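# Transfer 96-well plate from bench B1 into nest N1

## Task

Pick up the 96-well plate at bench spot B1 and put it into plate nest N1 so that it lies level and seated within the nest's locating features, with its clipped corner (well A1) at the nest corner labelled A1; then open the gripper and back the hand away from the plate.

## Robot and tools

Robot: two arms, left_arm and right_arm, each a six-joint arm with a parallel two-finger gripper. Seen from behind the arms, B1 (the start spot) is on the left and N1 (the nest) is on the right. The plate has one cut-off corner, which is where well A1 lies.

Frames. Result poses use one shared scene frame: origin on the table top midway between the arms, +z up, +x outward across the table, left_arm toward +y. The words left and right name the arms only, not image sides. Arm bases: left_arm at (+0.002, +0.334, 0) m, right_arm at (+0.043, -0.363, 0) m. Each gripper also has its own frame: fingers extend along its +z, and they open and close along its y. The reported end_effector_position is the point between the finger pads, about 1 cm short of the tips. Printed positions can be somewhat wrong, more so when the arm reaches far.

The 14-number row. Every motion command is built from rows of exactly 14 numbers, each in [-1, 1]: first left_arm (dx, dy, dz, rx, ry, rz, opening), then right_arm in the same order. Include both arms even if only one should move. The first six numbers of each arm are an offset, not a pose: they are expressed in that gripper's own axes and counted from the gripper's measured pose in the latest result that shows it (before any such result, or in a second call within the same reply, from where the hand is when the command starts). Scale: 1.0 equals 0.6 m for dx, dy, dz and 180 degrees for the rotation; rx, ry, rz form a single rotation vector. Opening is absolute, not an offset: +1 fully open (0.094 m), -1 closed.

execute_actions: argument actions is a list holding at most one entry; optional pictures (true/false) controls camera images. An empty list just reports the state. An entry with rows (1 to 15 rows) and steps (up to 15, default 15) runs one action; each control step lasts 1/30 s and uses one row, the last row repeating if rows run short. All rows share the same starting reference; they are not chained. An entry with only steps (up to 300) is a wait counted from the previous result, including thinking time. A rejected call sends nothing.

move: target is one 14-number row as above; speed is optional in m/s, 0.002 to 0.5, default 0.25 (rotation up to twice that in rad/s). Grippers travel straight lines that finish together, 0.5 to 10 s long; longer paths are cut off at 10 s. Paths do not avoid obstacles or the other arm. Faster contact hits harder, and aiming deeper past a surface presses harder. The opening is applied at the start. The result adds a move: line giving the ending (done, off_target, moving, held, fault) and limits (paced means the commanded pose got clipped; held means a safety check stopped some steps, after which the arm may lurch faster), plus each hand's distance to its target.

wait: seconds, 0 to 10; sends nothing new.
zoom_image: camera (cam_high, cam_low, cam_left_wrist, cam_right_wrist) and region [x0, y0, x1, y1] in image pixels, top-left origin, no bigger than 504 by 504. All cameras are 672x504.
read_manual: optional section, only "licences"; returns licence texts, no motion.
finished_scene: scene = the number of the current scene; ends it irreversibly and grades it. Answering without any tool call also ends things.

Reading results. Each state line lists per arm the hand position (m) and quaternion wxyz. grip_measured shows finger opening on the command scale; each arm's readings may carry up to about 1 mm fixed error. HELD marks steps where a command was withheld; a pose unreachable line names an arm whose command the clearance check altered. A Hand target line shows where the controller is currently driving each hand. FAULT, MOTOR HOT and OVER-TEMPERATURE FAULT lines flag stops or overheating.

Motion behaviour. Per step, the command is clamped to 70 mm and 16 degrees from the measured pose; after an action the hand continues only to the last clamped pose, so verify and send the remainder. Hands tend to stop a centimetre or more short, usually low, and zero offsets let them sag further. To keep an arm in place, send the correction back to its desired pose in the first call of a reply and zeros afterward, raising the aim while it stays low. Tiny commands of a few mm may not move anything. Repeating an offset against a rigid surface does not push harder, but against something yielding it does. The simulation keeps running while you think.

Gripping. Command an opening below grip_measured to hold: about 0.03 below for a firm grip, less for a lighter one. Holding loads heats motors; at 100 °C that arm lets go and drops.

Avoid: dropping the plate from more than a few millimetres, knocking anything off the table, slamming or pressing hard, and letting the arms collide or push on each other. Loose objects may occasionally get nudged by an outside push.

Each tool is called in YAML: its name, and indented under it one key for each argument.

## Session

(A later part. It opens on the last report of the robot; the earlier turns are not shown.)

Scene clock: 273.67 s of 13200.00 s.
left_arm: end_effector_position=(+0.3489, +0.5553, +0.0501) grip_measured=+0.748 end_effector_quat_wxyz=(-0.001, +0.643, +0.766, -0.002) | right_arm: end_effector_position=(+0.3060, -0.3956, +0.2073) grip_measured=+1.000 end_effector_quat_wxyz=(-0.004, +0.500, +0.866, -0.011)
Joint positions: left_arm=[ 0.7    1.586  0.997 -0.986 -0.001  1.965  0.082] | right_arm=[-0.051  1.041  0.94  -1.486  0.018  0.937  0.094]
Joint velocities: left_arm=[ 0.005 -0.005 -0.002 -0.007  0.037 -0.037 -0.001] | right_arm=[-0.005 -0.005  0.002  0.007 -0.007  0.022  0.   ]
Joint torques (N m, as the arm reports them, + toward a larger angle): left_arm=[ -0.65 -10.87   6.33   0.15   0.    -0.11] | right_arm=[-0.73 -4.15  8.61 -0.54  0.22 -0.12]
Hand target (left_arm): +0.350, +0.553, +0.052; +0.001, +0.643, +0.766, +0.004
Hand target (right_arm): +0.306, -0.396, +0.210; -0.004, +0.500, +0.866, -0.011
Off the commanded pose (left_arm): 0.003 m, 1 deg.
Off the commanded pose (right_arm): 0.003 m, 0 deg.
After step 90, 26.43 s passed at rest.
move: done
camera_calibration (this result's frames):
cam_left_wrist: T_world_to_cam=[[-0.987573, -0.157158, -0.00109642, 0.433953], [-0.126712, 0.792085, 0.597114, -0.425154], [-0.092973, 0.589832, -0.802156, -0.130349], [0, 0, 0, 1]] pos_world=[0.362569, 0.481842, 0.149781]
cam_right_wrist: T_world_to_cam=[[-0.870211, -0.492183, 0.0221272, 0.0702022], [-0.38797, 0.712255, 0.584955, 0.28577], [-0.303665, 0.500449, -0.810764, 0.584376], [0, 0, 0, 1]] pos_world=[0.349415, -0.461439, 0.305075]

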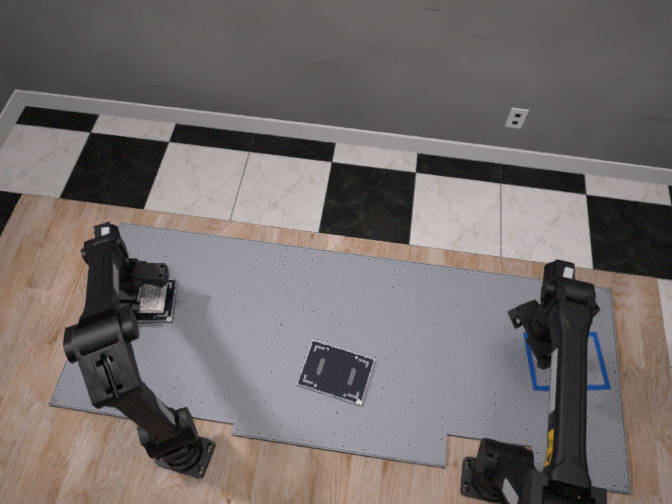

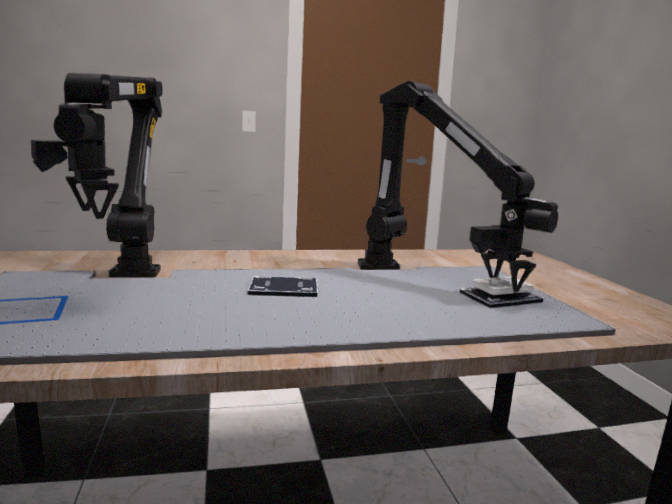

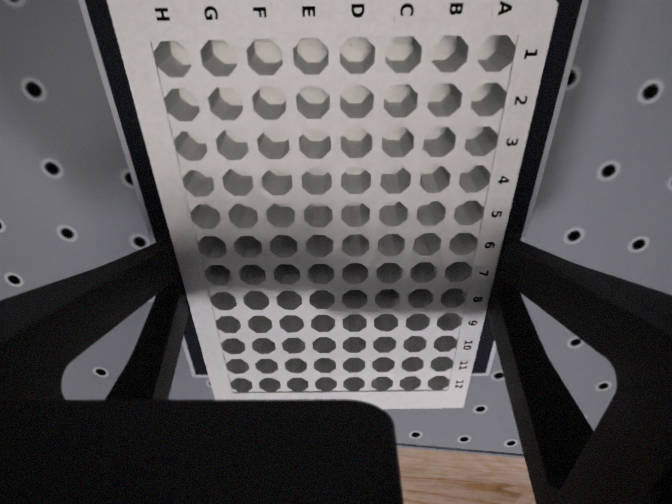

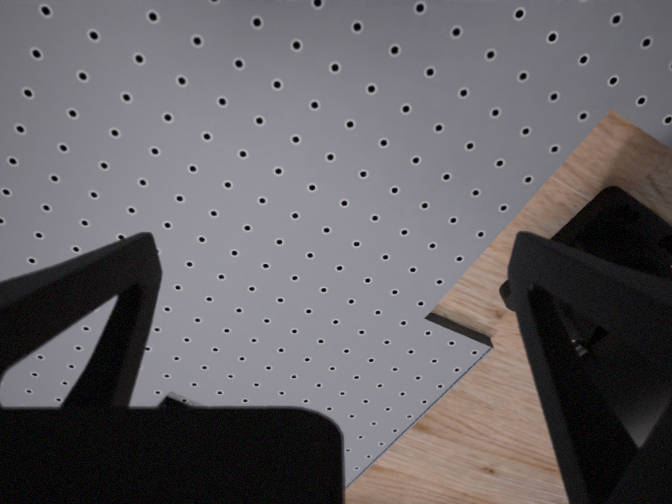

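move:
  target: [0,0,0.019,0,0,0,0.725, 0,0,-0.005,0,0,0,1]
  speed: 0.012

zoom_image:
  camera: "cam_left_wrist"
  region: [170, 300, 520, 430]

zoom_image:
  camera: "cam_left_wrist"
  region: [480, 0, 620, 260]

zoom_image:
  camera: "cam_left_wrist"
  region: [50, 0, 190, 260]

Scene clock: 278.80 s of 13200.00 s.
left_arm: end_effector_position=(+0.3497, +0.5558, +0.0449) grip_measured=+0.748 end_effector_quat_wxyz=(-0.000, +0.643, +0.766, +0.001) | right_arm: end_effector_position=(+0.3060, -0.3956, +0.2073) grip_measured=+1.000 end_effector_quat_wxyz=(-0.004, +0.500, +0.866, -0.011)
Joint positions: left_arm=[ 0.7    1.593  0.989 -0.966 -0.001  1.965  0.082] | right_arm=[-0.051  1.041  0.94  -1.486  0.018  0.937  0.094]
Joint velocities: left_arm=[-0.015  0.005 -0.002 -0.002 -0.051 -0.066  0.001] | right_arm=[-0.005 -0.015  0.012  0.012  0.022 -0.051  0.   ]
Joint torques (N m, as the arm reports them, + toward a larger angle): left_arm=[-0.47 -9.36  6.37  0.27  0.01 -0.05] | right_arm=[-0.75 -4.18  8.61 -0.5   0.21 -0.11]
Hand target (left_arm): +0.349, +0.555, +0.039; -0.001, +0.643, +0.766, -0.002
Hand target (right_arm): +0.306, -0.396, +0.210; -0.004, +0.500, +0.866, -0.011
Off the commanded pose (left_arm): 0.006 m, 0 deg.
Off the commanded pose (right_arm): 0.003 m, 0 deg.
After step 90, 0.93 s passed at rest.
move: done
camera_calibration (this result's frames):
cam_left_wrist: T_world_to_cam=[[-0.987555, -0.157147, -0.00634415, 0.435042], [-0.129597, 0.790245, 0.59893, -0.420373], [-0.0891066, 0.592299, -0.800776, -0.137571], [0, 0, 0, 1]] pos_world=[0.36289, 0.482046, 0.14437]
cam_right_wrist: T_world_to_cam=[[-0.870211, -0.492183, 0.0221272, 0.0702022], [-0.38797, 0.712255, 0.584955, 0.28577], [-0.303665, 0.500449, -0.810764, 0.584376], [0, 0, 0, 1]] pos_world=[0.349415, -0.461439, 0.305075]

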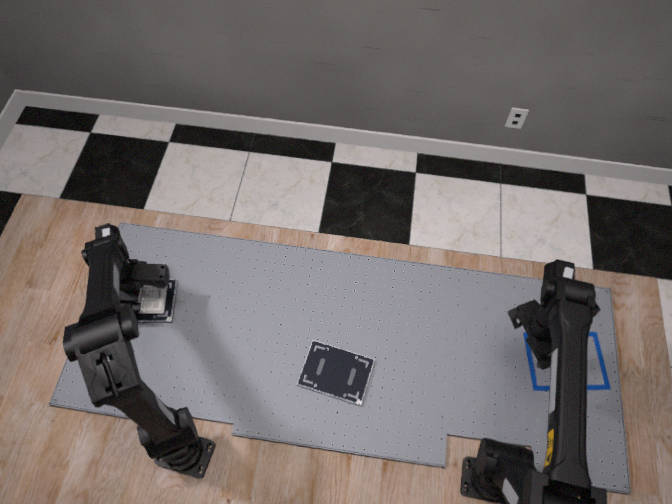

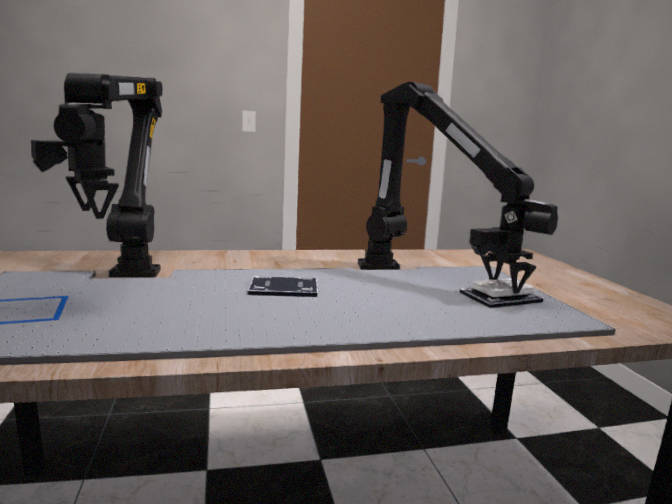

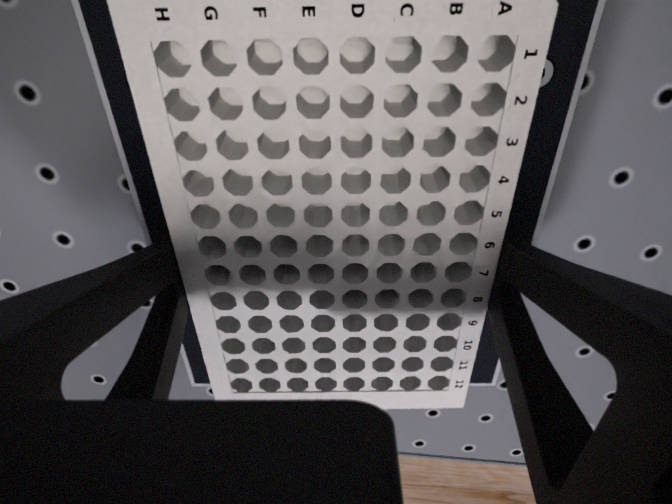

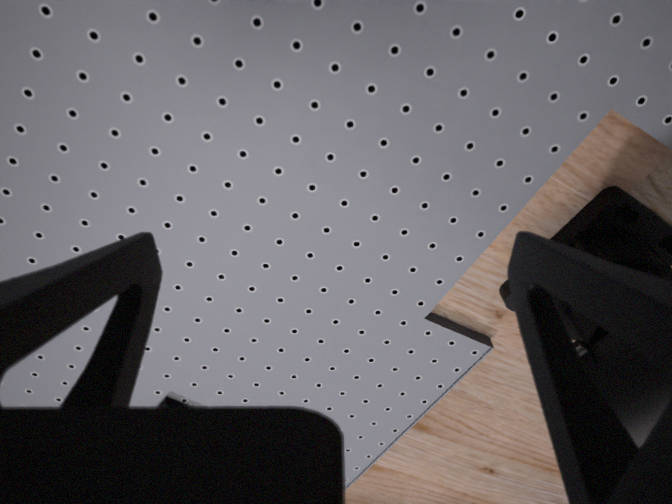

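Region (170, 300, 520, 430) of cam_left_wrist's 672x504 image, scaled by 1.440, with more detail than that image has; it fills the top 187 rows of this view, and the rest is white.

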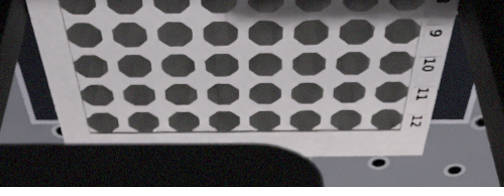

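Region (480, 0, 620, 260) of cam_left_wrist's 672x504 image, scaled by 1.938, with more detail than that image has; it fills the left 271 columns of this view, and the rest is white.

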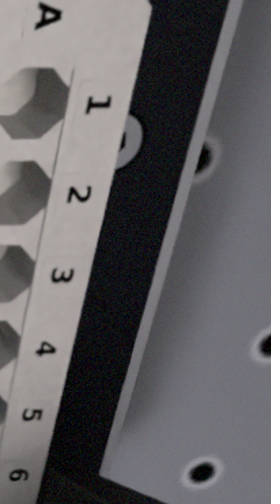

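Region (50, 0, 190, 260) of cam_left_wrist's 672x504 image, scaled by 1.938, with more detail than that image has; it fills the left 271 columns of this view, and the rest is white.

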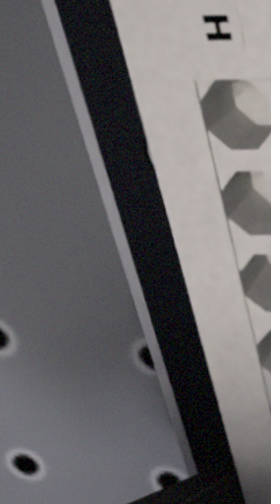

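move:
  target: [-0.002,-0.005,0.012,0,0,0,0.725, 0,0,-0.005,0,0,0,1]
  speed: 0.01

zoom_image:
  camera: "cam_left_wrist"
  region: [170, 300, 520, 430]

zoom_image:
  camera: "cam_left_wrist"
  region: [480, 0, 620, 260]

zoom_image:
  camera: "cam_left_wrist"
  region: [50, 0, 190, 260]

Scene clock: 291.20 s of 13200.00 s.
left_arm: end_effector_position=(+0.3475, +0.5544, +0.0413) grip_measured=+0.748 end_effector_quat_wxyz=(-0.000, +0.643, +0.766, +0.000) | right_arm: end_effector_position=(+0.3060, -0.3956, +0.2073) grip_measured=+1.000 end_effector_quat_wxyz=(-0.004, +0.500, +0.866, -0.011)
Joint positions: left_arm=[ 0.7    1.593  0.978 -0.955 -0.001  1.965  0.082] | right_arm=[-0.051  1.041  0.94  -1.486  0.018  0.937  0.094]
Joint velocities: left_arm=[-0.005 -0.005 -0.017 -0.002 -0.081 -0.037  0.   ] | right_arm=[-0.005 -0.015 -0.017 -0.002  0.066 -0.037  0.   ]
Joint torques (N m, as the arm reports them, + toward a larger angle): left_arm=[-0.44 -9.82  6.22  0.26  0.02 -0.05] | right_arm=[-0.84 -4.16  8.62 -0.52  0.22 -0.11]
Hand target (left_arm): +0.347, +0.554, +0.038; -0.000, +0.643, +0.766, +0.001
Hand target (right_arm): +0.306, -0.396, +0.210; -0.004, +0.500, +0.866, -0.011
Off the commanded pose (left_arm): 0.004 m, 0 deg.
Off the commanded pose (right_arm): 0.003 m, 0 deg.
After step 90, 8.40 s passed at rest.
move: done
camera_calibration (this result's frames):
cam_left_wrist: T_world_to_cam=[[-0.987557, -0.157148, -0.00599431, 0.432625], [-0.129405, 0.790368, 0.59881, -0.417536], [-0.0893642, 0.592134, -0.800869, -0.139625], [0, 0, 0, 1]] pos_world=[0.360733, 0.48067, 0.140797]
cam_right_wrist: T_world_to_cam=[[-0.870211, -0.492183, 0.0221272, 0.0702022], [-0.38797, 0.712255, 0.584955, 0.28577], [-0.303665, 0.500449, -0.810764, 0.584376], [0, 0, 0, 1]] pos_world=[0.349415, -0.461439, 0.305075]

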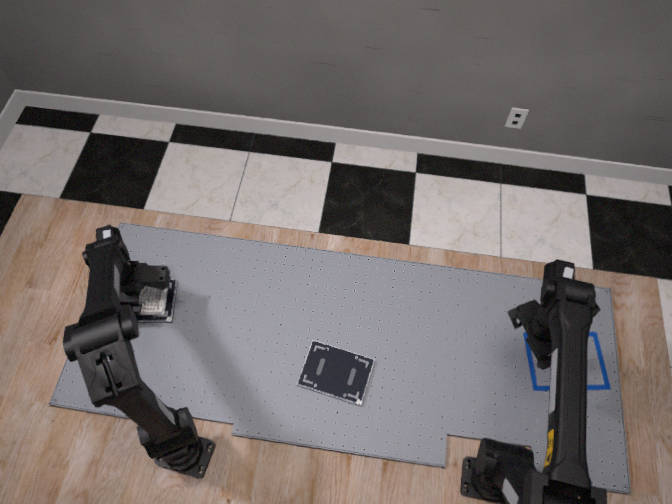

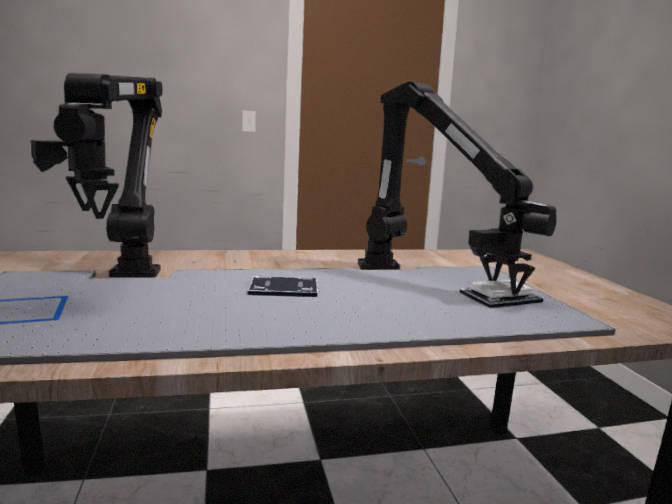

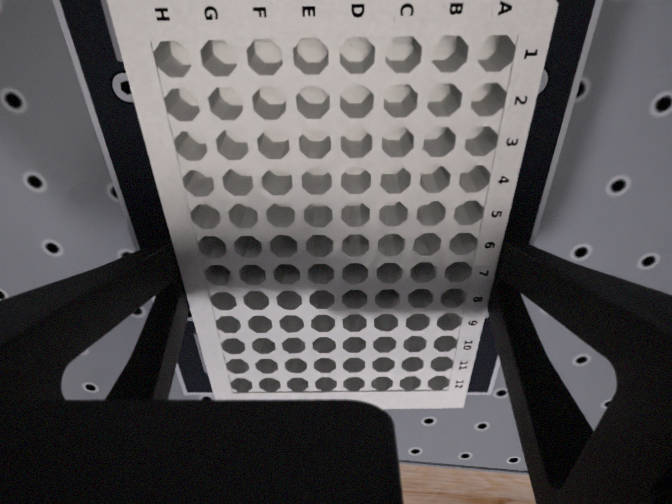

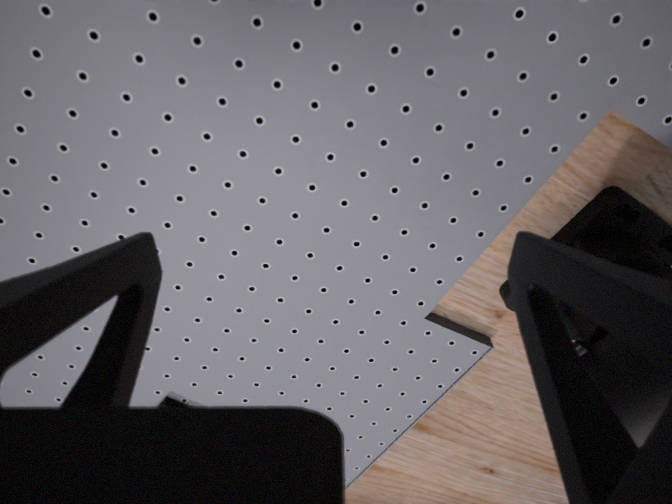

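Region (170, 300, 520, 430) of cam_left_wrist's 672x504 image, scaled by 1.440, with more detail than that image has; it fills the top 187 rows of this view, and the rest is white.

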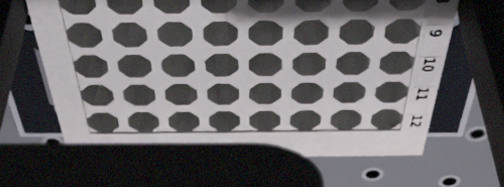

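Region (480, 0, 620, 260) of cam_left_wrist's 672x504 image, scaled by 1.938, with more detail than that image has; it fills the left 271 columns of this view, and the rest is white.

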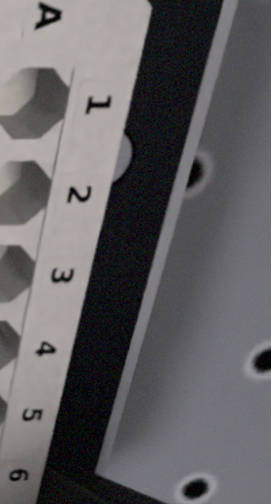

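Region (50, 0, 190, 260) of cam_left_wrist's 672x504 image, scaled by 1.938, with more detail than that image has; it fills the left 271 columns of this view, and the rest is white.

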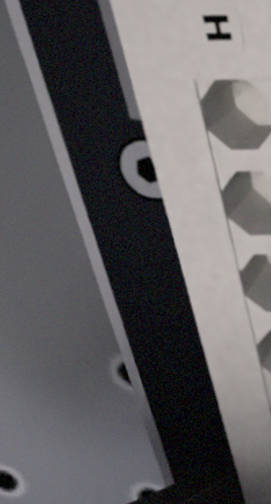

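move:
  target: [0.0019,0.0046,-0.001,-0.0035,0.0015,0,0.725, 0,0,-0.005,0,0,0,1]
  speed: 0.005

Scene clock: 298.33 s of 13200.00 s.
left_arm: end_effector_position=(+0.3476, +0.5545, +0.0413) grip_measured=+0.748 end_effector_quat_wxyz=(-0.000, +0.643, +0.766, +0.001) | right_arm: end_effector_position=(+0.3060, -0.3956, +0.2073) grip_measured=+1.000 end_effector_quat_wxyz=(-0.004, +0.500, +0.866, -0.011)
Joint positions: left_arm=[ 0.7    1.593  0.978 -0.954 -0.001  1.965  0.082] | right_arm=[-0.051  1.041  0.94  -1.486  0.018  0.937  0.094]
Joint velocities: left_arm=[-0.015 -0.005 -0.002 -0.012  0.066  0.022 -0.   ] | right_arm=[ 0.005 -0.005  0.002 -0.007 -0.007  0.007  0.   ]
Joint torques (N m, as the arm reports them, + toward a larger angle): left_arm=[ -0.45 -10.21   6.74   0.23   0.02  -0.05] | right_arm=[-0.87 -4.12  8.62 -0.51  0.22 -0.11]
Hand target (left_arm): +0.350, +0.556, +0.042; +0.002, +0.643, +0.766, +0.006
Hand target (right_arm): +0.306, -0.396, +0.210; -0.004, +0.500, +0.866, -0.011
Off the commanded pose (left_arm): 0.003 m, 1 deg.
Off the commanded pose (right_arm): 0.003 m, 0 deg.
After step 90, 2.73 s passed at rest.
move: done
camera_calibration (this result's frames):
cam_left_wrist: T_world_to_cam=[[-0.987555, -0.157147, -0.00634415, 0.432724], [-0.129597, 0.790245, 0.59893, -0.417436], [-0.0891066, 0.592299, -0.800776, -0.139832], [0, 0, 0, 1]] pos_world=[0.36078, 0.4807, 0.140786]
cam_right_wrist: T_world_to_cam=[[-0.870211, -0.492183, 0.0221272, 0.0702022], [-0.38797, 0.712255, 0.584955, 0.28577], [-0.303665, 0.500449, -0.810764, 0.584376], [0, 0, 0, 1]] pos_world=[0.349415, -0.461439, 0.305075]

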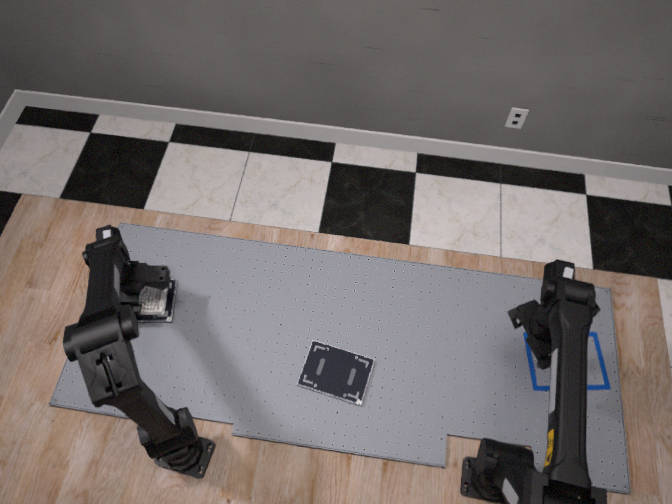

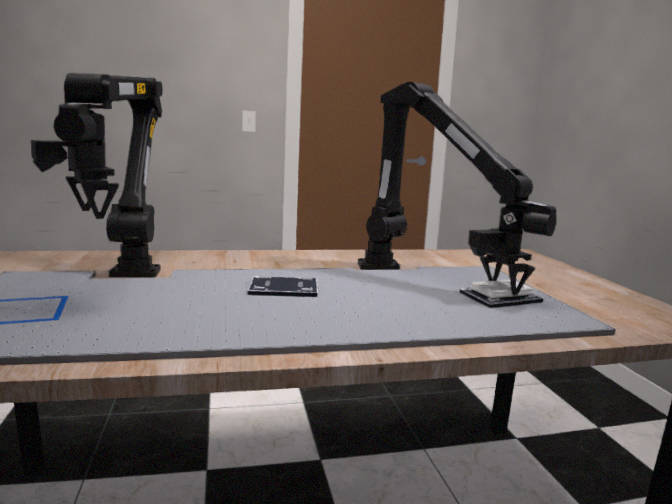

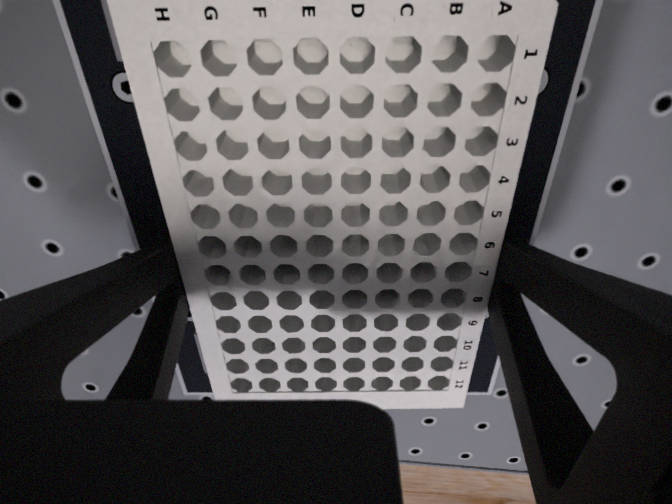

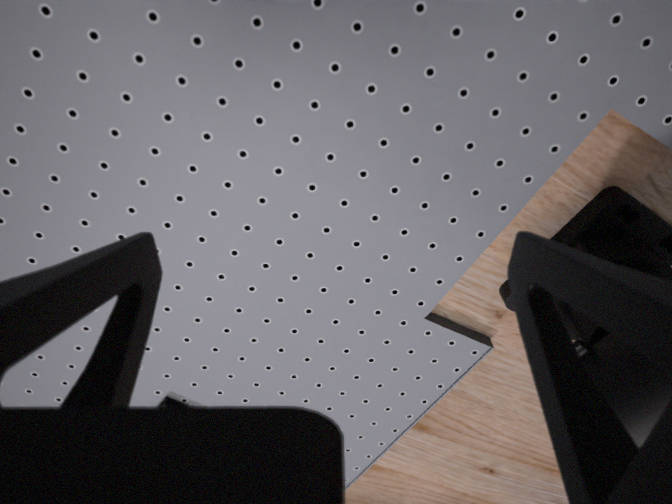

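move:
  target: [0.0027,0.0065,0,-0.005,0.0021,0,0.725, 0,0,-0.005,0,0,0,1]
  speed: 0.005

Scene clock: 301.97 s of 13200.00 s.
left_arm: end_effector_position=(+0.3489, +0.5553, +0.0413) grip_measured=+0.748 end_effector_quat_wxyz=(+0.001, +0.643, +0.766, +0.004) | right_arm: end_effector_position=(+0.3060, -0.3956, +0.2073) grip_measured=+1.000 end_effector_quat_wxyz=(-0.004, +0.500, +0.866, -0.011)
Joint positions: left_arm=[ 0.7    1.593  0.978 -0.948 -0.001  1.965  0.082] | right_arm=[-0.051  1.041  0.94  -1.486  0.018  0.937  0.094]
Joint velocities: left_arm=[ 0.005 -0.015 -0.012 -0.022 -0.007 -0.007  0.   ] | right_arm=[-0.015 -0.015  0.007 -0.002  0.007 -0.007  0.   ]
Joint torques (N m, as the arm reports them, + toward a larger angle): left_arm=[ -0.43 -10.17   6.7    0.26   0.02  -0.05] | right_arm=[-0.76 -4.13  8.61 -0.51  0.21 -0.11]
Hand target (left_arm): +0.351, +0.557, +0.041; +0.002, +0.643, +0.766, +0.009
Hand target (right_arm): +0.306, -0.396, +0.210; -0.004, +0.500, +0.866, -0.011
Off the commanded pose (left_arm): 0.003 m, 1 deg.
Off the commanded pose (right_arm): 0.003 m, 0 deg.
move: done
camera_calibration (this result's frames):
cam_left_wrist: T_world_to_cam=[[-0.987508, -0.157117, -0.0119415, 0.434298], [-0.132684, 0.788276, 0.600846, -0.415822], [-0.08499, 0.594925, -0.799275, -0.14315], [0, 0, 0, 1]] pos_world=[0.361534, 0.481181, 0.140615]
cam_right_wrist: T_world_to_cam=[[-0.870211, -0.492183, 0.0221272, 0.0702022], [-0.38797, 0.712255, 0.584955, 0.28577], [-0.303665, 0.500449, -0.810764, 0.584376], [0, 0, 0, 1]] pos_world=[0.349415, -0.461439, 0.305075]

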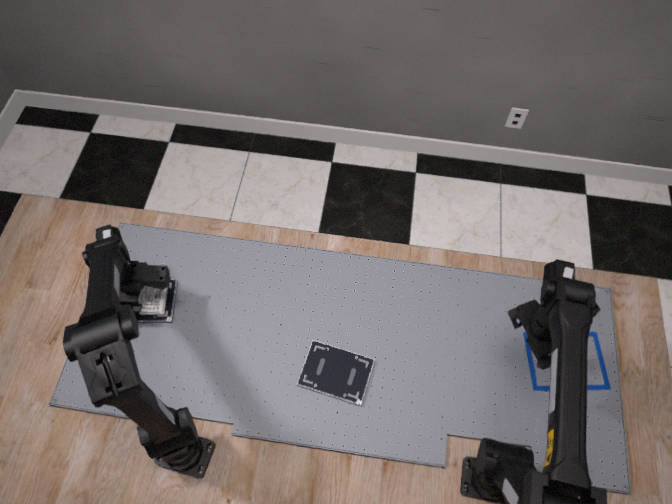

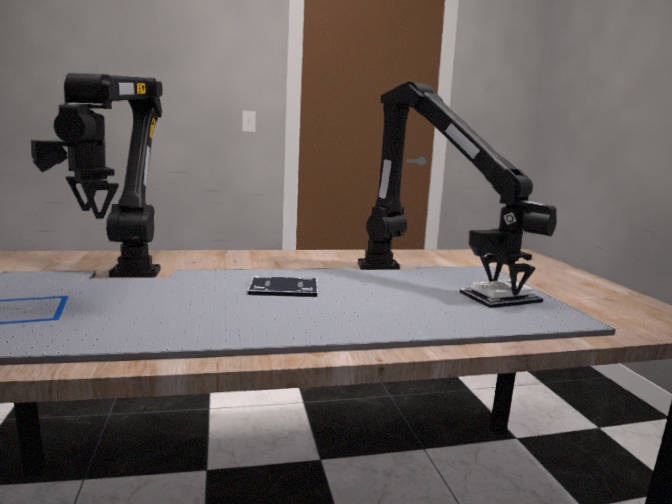

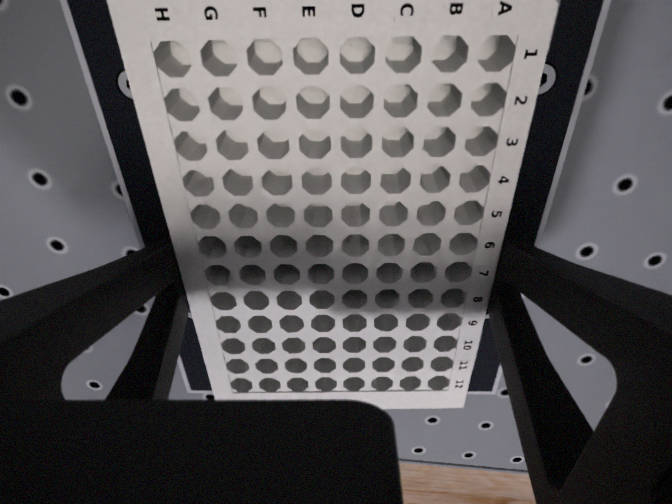

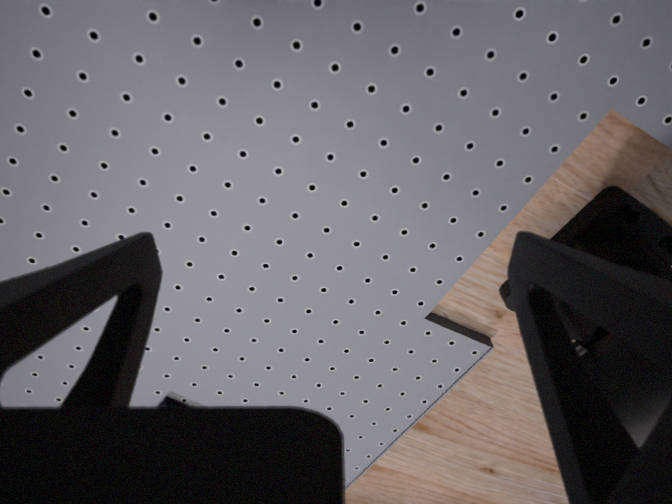

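move:
  target: [0.0011,0.0028,0.0105,0.0009,-0.0004,0,0.725, 0,0,-0.005,0,0,0,1]
  speed: 0.006

Scene clock: 308.20 s of 13200.00 s.
left_arm: end_effector_position=(+0.3487, +0.5551, +0.0398) grip_measured=+0.748 end_effector_quat_wxyz=(+0.000, +0.643, +0.766, +0.002) | right_arm: end_effector_position=(+0.3060, -0.3956, +0.2073) grip_measured=+1.000 end_effector_quat_wxyz=(-0.004, +0.500, +0.866, -0.011)
Joint positions: left_arm=[ 0.7    1.597  0.978 -0.948 -0.001  1.965  0.082] | right_arm=[-0.051  1.041  0.94  -1.486  0.018  0.937  0.094]
Joint velocities: left_arm=[-0.015 -0.005 -0.022  0.017  0.051  0.037 -0.   ] | right_arm=[ 0.005 -0.005 -0.007 -0.002 -0.066 -0.007  0.   ]
Joint torques (N m, as the arm reports them, + toward a larger angle): left_arm=[-0.44 -9.25  6.71  0.31  0.02 -0.05] | right_arm=[-0.83 -4.16  8.62 -0.52  0.22 -0.11]
Hand target (left_arm): +0.350, +0.556, +0.035; +0.000, +0.643, +0.766, +0.002
Hand target (right_arm): +0.306, -0.396, +0.210; -0.004, +0.500, +0.866, -0.011
Off the commanded pose (left_arm): 0.005 m, 0 deg.
Off the commanded pose (right_arm): 0.003 m, 0 deg.
After step 90, 1.93 s passed at rest.
move: done
camera_calibration (this result's frames):
cam_left_wrist: T_world_to_cam=[[-0.987538, -0.157136, -0.00879303, 0.433947], [-0.130946, 0.789384, 0.599771, -0.416029], [-0.0873046, 0.593448, -0.800123, -0.142615], [0, 0, 0, 1]] pos_world=[0.361611, 0.48123, 0.139228]
cam_right_wrist: T_world_to_cam=[[-0.870211, -0.492183, 0.0221272, 0.0702022], [-0.38797, 0.712255, 0.584955, 0.28577], [-0.303665, 0.500449, -0.810764, 0.584376], [0, 0, 0, 1]] pos_world=[0.349415, -0.461439, 0.305075]

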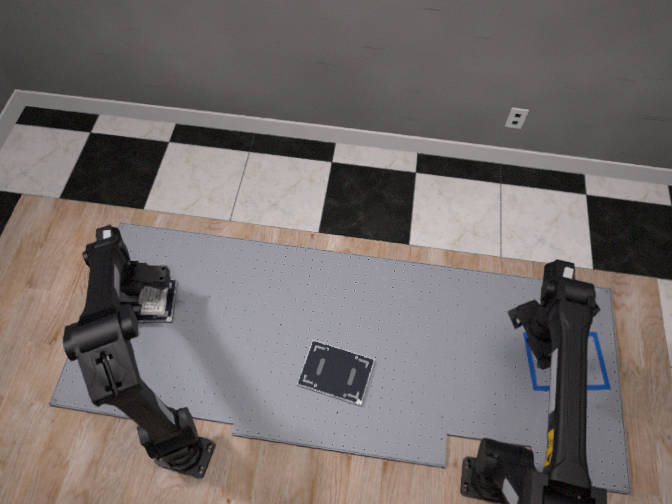

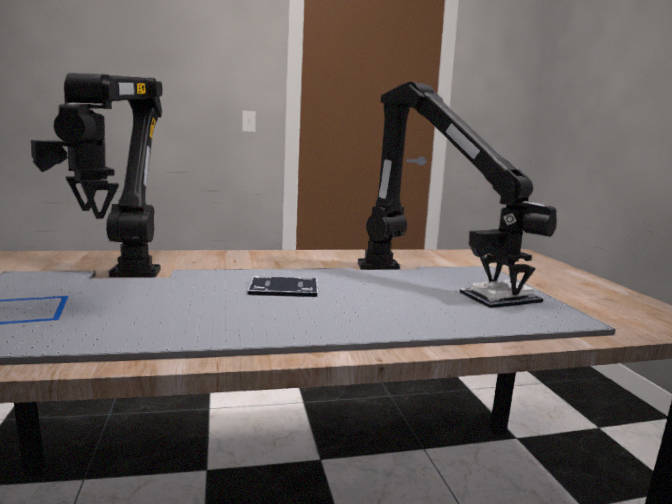

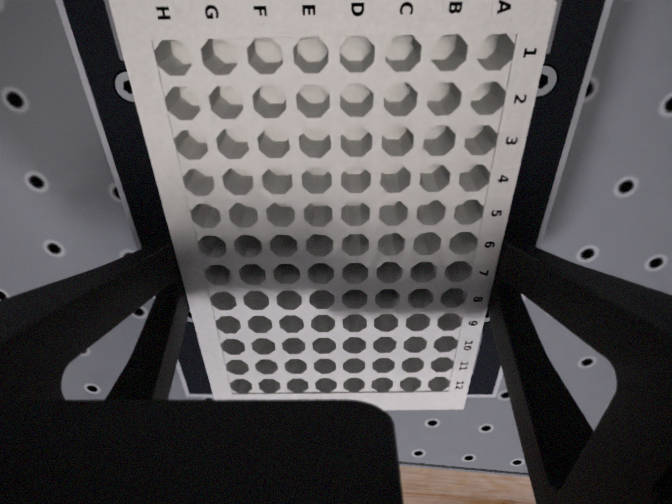

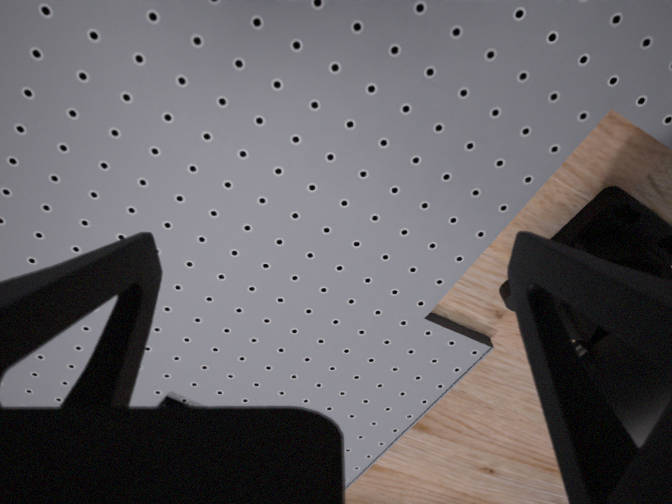

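zoom_image:
  camera: "cam_high"
  region: [120, 270, 190, 330]

zoom_image:
  camera: "cam_low"
  region: [445, 260, 555, 315]

Region (120, 270, 190, 330) of cam_high's 672x504 image, scaled by 7.200, with more detail than that image has; it fills the top 432 rows of this view, and the rest is white.

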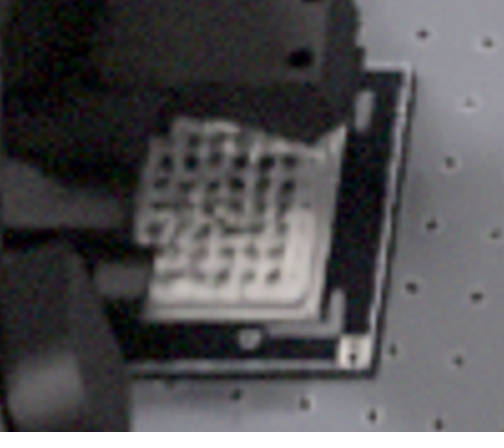

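Region (445, 260, 555, 315) of cam_low's 672x504 image, scaled by 4.582, with more detail than that image has.

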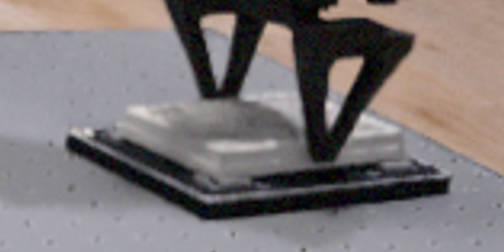

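move:
  target: [-0.007,0.0029,0,0,0,-0.002,0.725, 0,0,-0.005,0,0,0,1]
  speed: 0.005

zoom_image:
  camera: "cam_high"
  region: [120, 270, 190, 330]

Scene clock: 323.53 s of 13200.00 s.
left_arm: end_effector_position=(+0.3494, +0.5539, +0.0398) grip_measured=+0.748 end_effector_quat_wxyz=(+0.000, +0.642, +0.767, +0.002) | right_arm: end_effector_position=(+0.3060, -0.3956, +0.2073) grip_measured=+1.000 end_effector_quat_wxyz=(-0.004, +0.500, +0.866, -0.011)
Joint positions: left_arm=[ 0.697  1.597  0.978 -0.948 -0.001  1.958  0.082] | right_arm=[-0.051  1.041  0.94  -1.486  0.018  0.937  0.094]
Joint velocities: left_arm=[-0.005 -0.015 -0.007  0.002 -0.022  0.022  0.   ] | right_arm=[-0.005  0.005 -0.027 -0.012 -0.037 -0.007  0.   ]
Joint torques (N m, as the arm reports them, + toward a larger angle): left_arm=[ -1.18 -10.19   6.65  -0.11   0.01  -0.14] | right_arm=[-0.8  -4.21  8.62 -0.5   0.22 -0.11]
Hand target (left_arm): +0.351, +0.551, +0.040; +0.000, +0.641, +0.768, +0.002
Hand target (right_arm): +0.306, -0.396, +0.210; -0.004, +0.500, +0.866, -0.011
Off the commanded pose (left_arm): 0.003 m, 0 deg.
Off the commanded pose (right_arm): 0.003 m, 0 deg.
After step 90, 11.20 s passed at rest.
move: done
camera_calibration (this result's frames):
cam_left_wrist: T_world_to_cam=[[-0.986931, -0.160902, -0.00880885, 0.436382], [-0.133968, 0.788891, 0.599752, -0.413658], [-0.0895523, 0.593094, -0.800137, -0.140859], [0, 0, 0, 1]] pos_world=[0.362648, 0.480089, 0.13923]
cam_right_wrist: T_world_to_cam=[[-0.870211, -0.492183, 0.0221272, 0.0702022], [-0.38797, 0.712255, 0.584955, 0.28577], [-0.303665, 0.500449, -0.810764, 0.584376], [0, 0, 0, 1]] pos_world=[0.349415, -0.461439, 0.305075]

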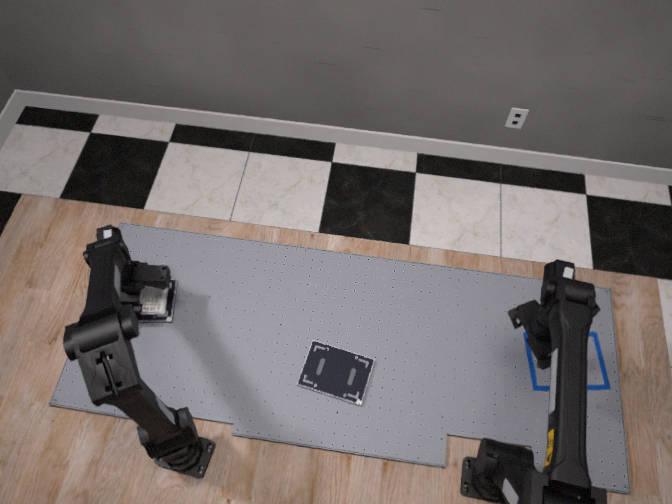

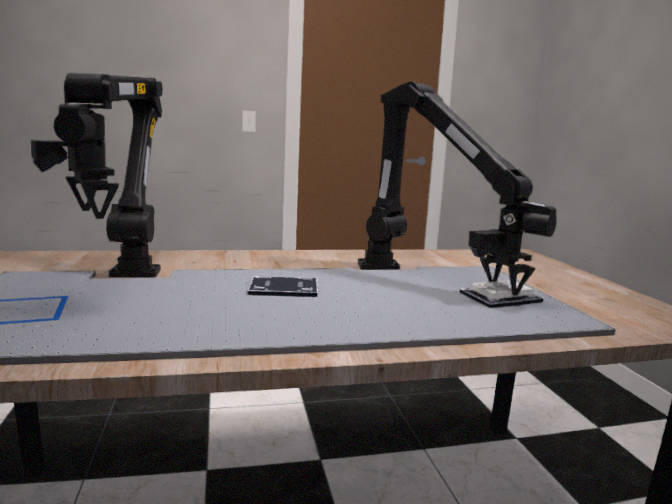

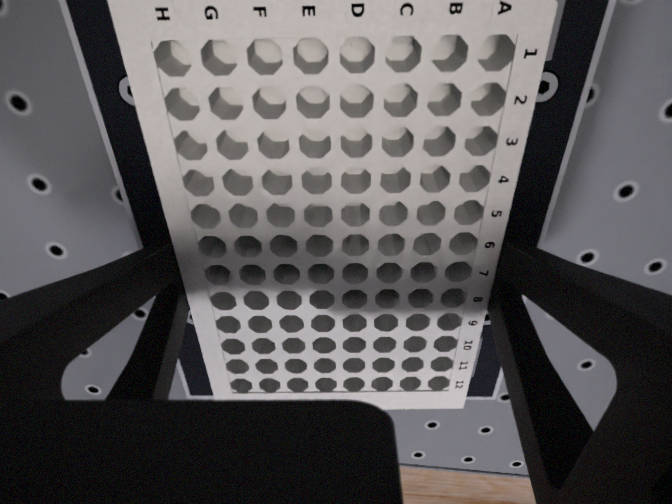

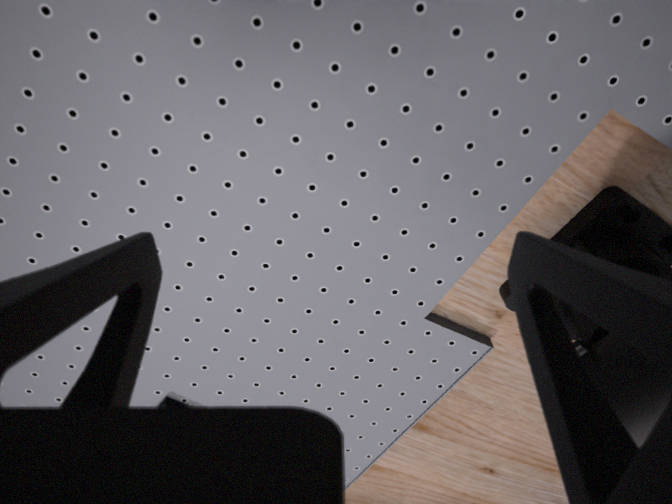

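Region (120, 270, 190, 330) of cam_high's 672x504 image, scaled by 7.200, with more detail than that image has; it fills the top 432 rows of this view, and the rest is white.

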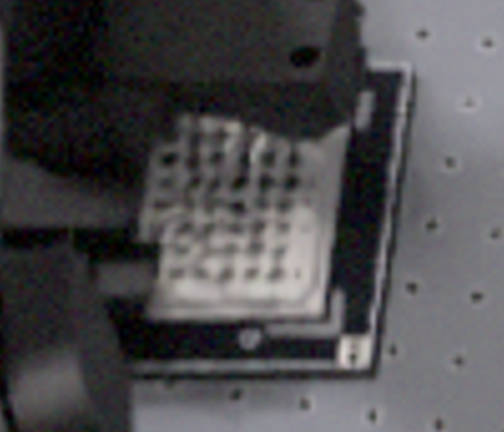

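move:
  target: [-0.001,-0.0025,0.0117,0.0053,-0.0022,0,0.725, 0,0,-0.005,0,0,0,1]
  speed: 0.006

Scene clock: 327.97 s of 13200.00 s.
left_arm: end_effector_position=(+0.3490, +0.5537, +0.0376) grip_measured=+0.748 end_effector_quat_wxyz=(-0.001, +0.642, +0.767, -0.001) | right_arm: end_effector_position=(+0.3060, -0.3956, +0.2073) grip_measured=+1.000 end_effector_quat_wxyz=(-0.004, +0.500, +0.866, -0.011)
Joint positions: left_arm=[ 0.697  1.603  0.978 -0.948 -0.001  1.958  0.082] | right_arm=[-0.051  1.041  0.94  -1.486  0.018  0.937  0.094]
Joint velocities: left_arm=[-0.005 -0.005 -0.022 -0.012  0.037 -0.051  0.001] | right_arm=[-0.015 -0.024  0.012 -0.012 -0.022 -0.007  0.   ]
Joint torques (N m, as the arm reports them, + toward a larger angle): left_arm=[-0.47 -9.3   6.64 -0.13  0.02 -0.04] | right_arm=[-0.81 -4.19  8.6  -0.52  0.21 -0.11]
Hand target (left_arm): +0.348, +0.553, +0.033; -0.003, +0.642, +0.767, -0.007
Hand target (right_arm): +0.306, -0.396, +0.210; -0.004, +0.500, +0.866, -0.011
Off the commanded pose (left_arm): 0.005 m, 1 deg.
Off the commanded pose (right_arm): 0.003 m, 0 deg.
move: done
camera_calibration (this result's frames):
cam_left_wrist: T_world_to_cam=[[-0.986899, -0.161298, -0.00354477, 0.435889], [-0.131375, 0.790674, 0.597976, -0.413985], [-0.0936494, 0.590608, -0.801506, -0.139657], [0, 0, 0, 1]] pos_world=[0.362713, 0.480118, 0.137162]
cam_right_wrist: T_world_to_cam=[[-0.870211, -0.492183, 0.0221272, 0.0702022], [-0.38797, 0.712255, 0.584955, 0.28577], [-0.303665, 0.500449, -0.810764, 0.584376], [0, 0, 0, 1]] pos_world=[0.349415, -0.461439, 0.305075]

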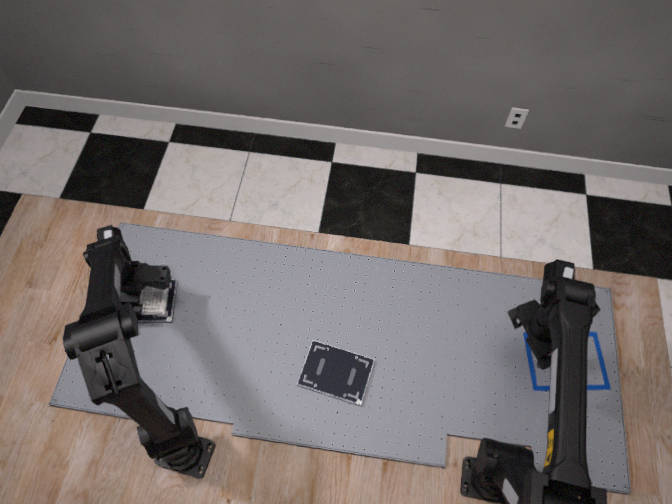

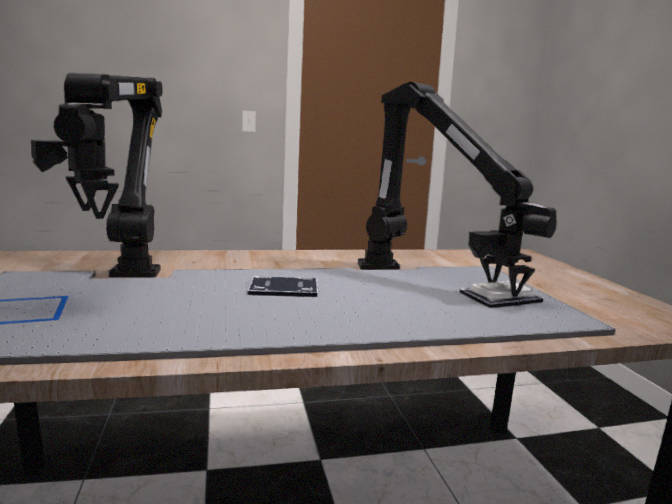

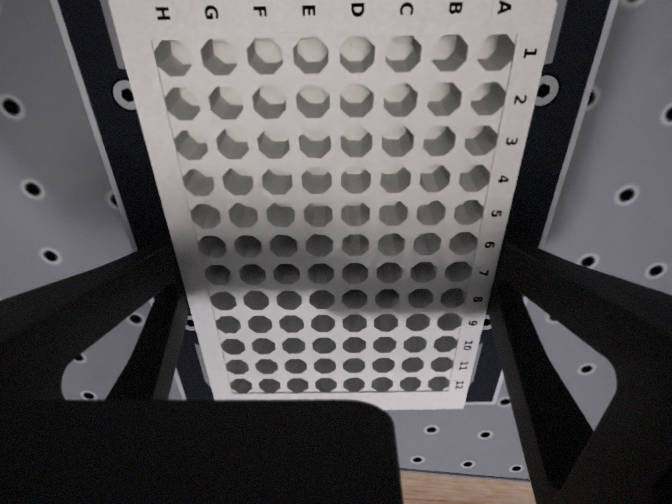

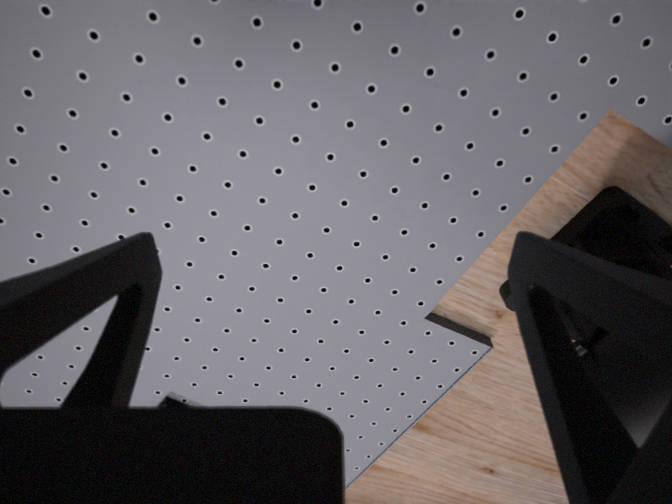

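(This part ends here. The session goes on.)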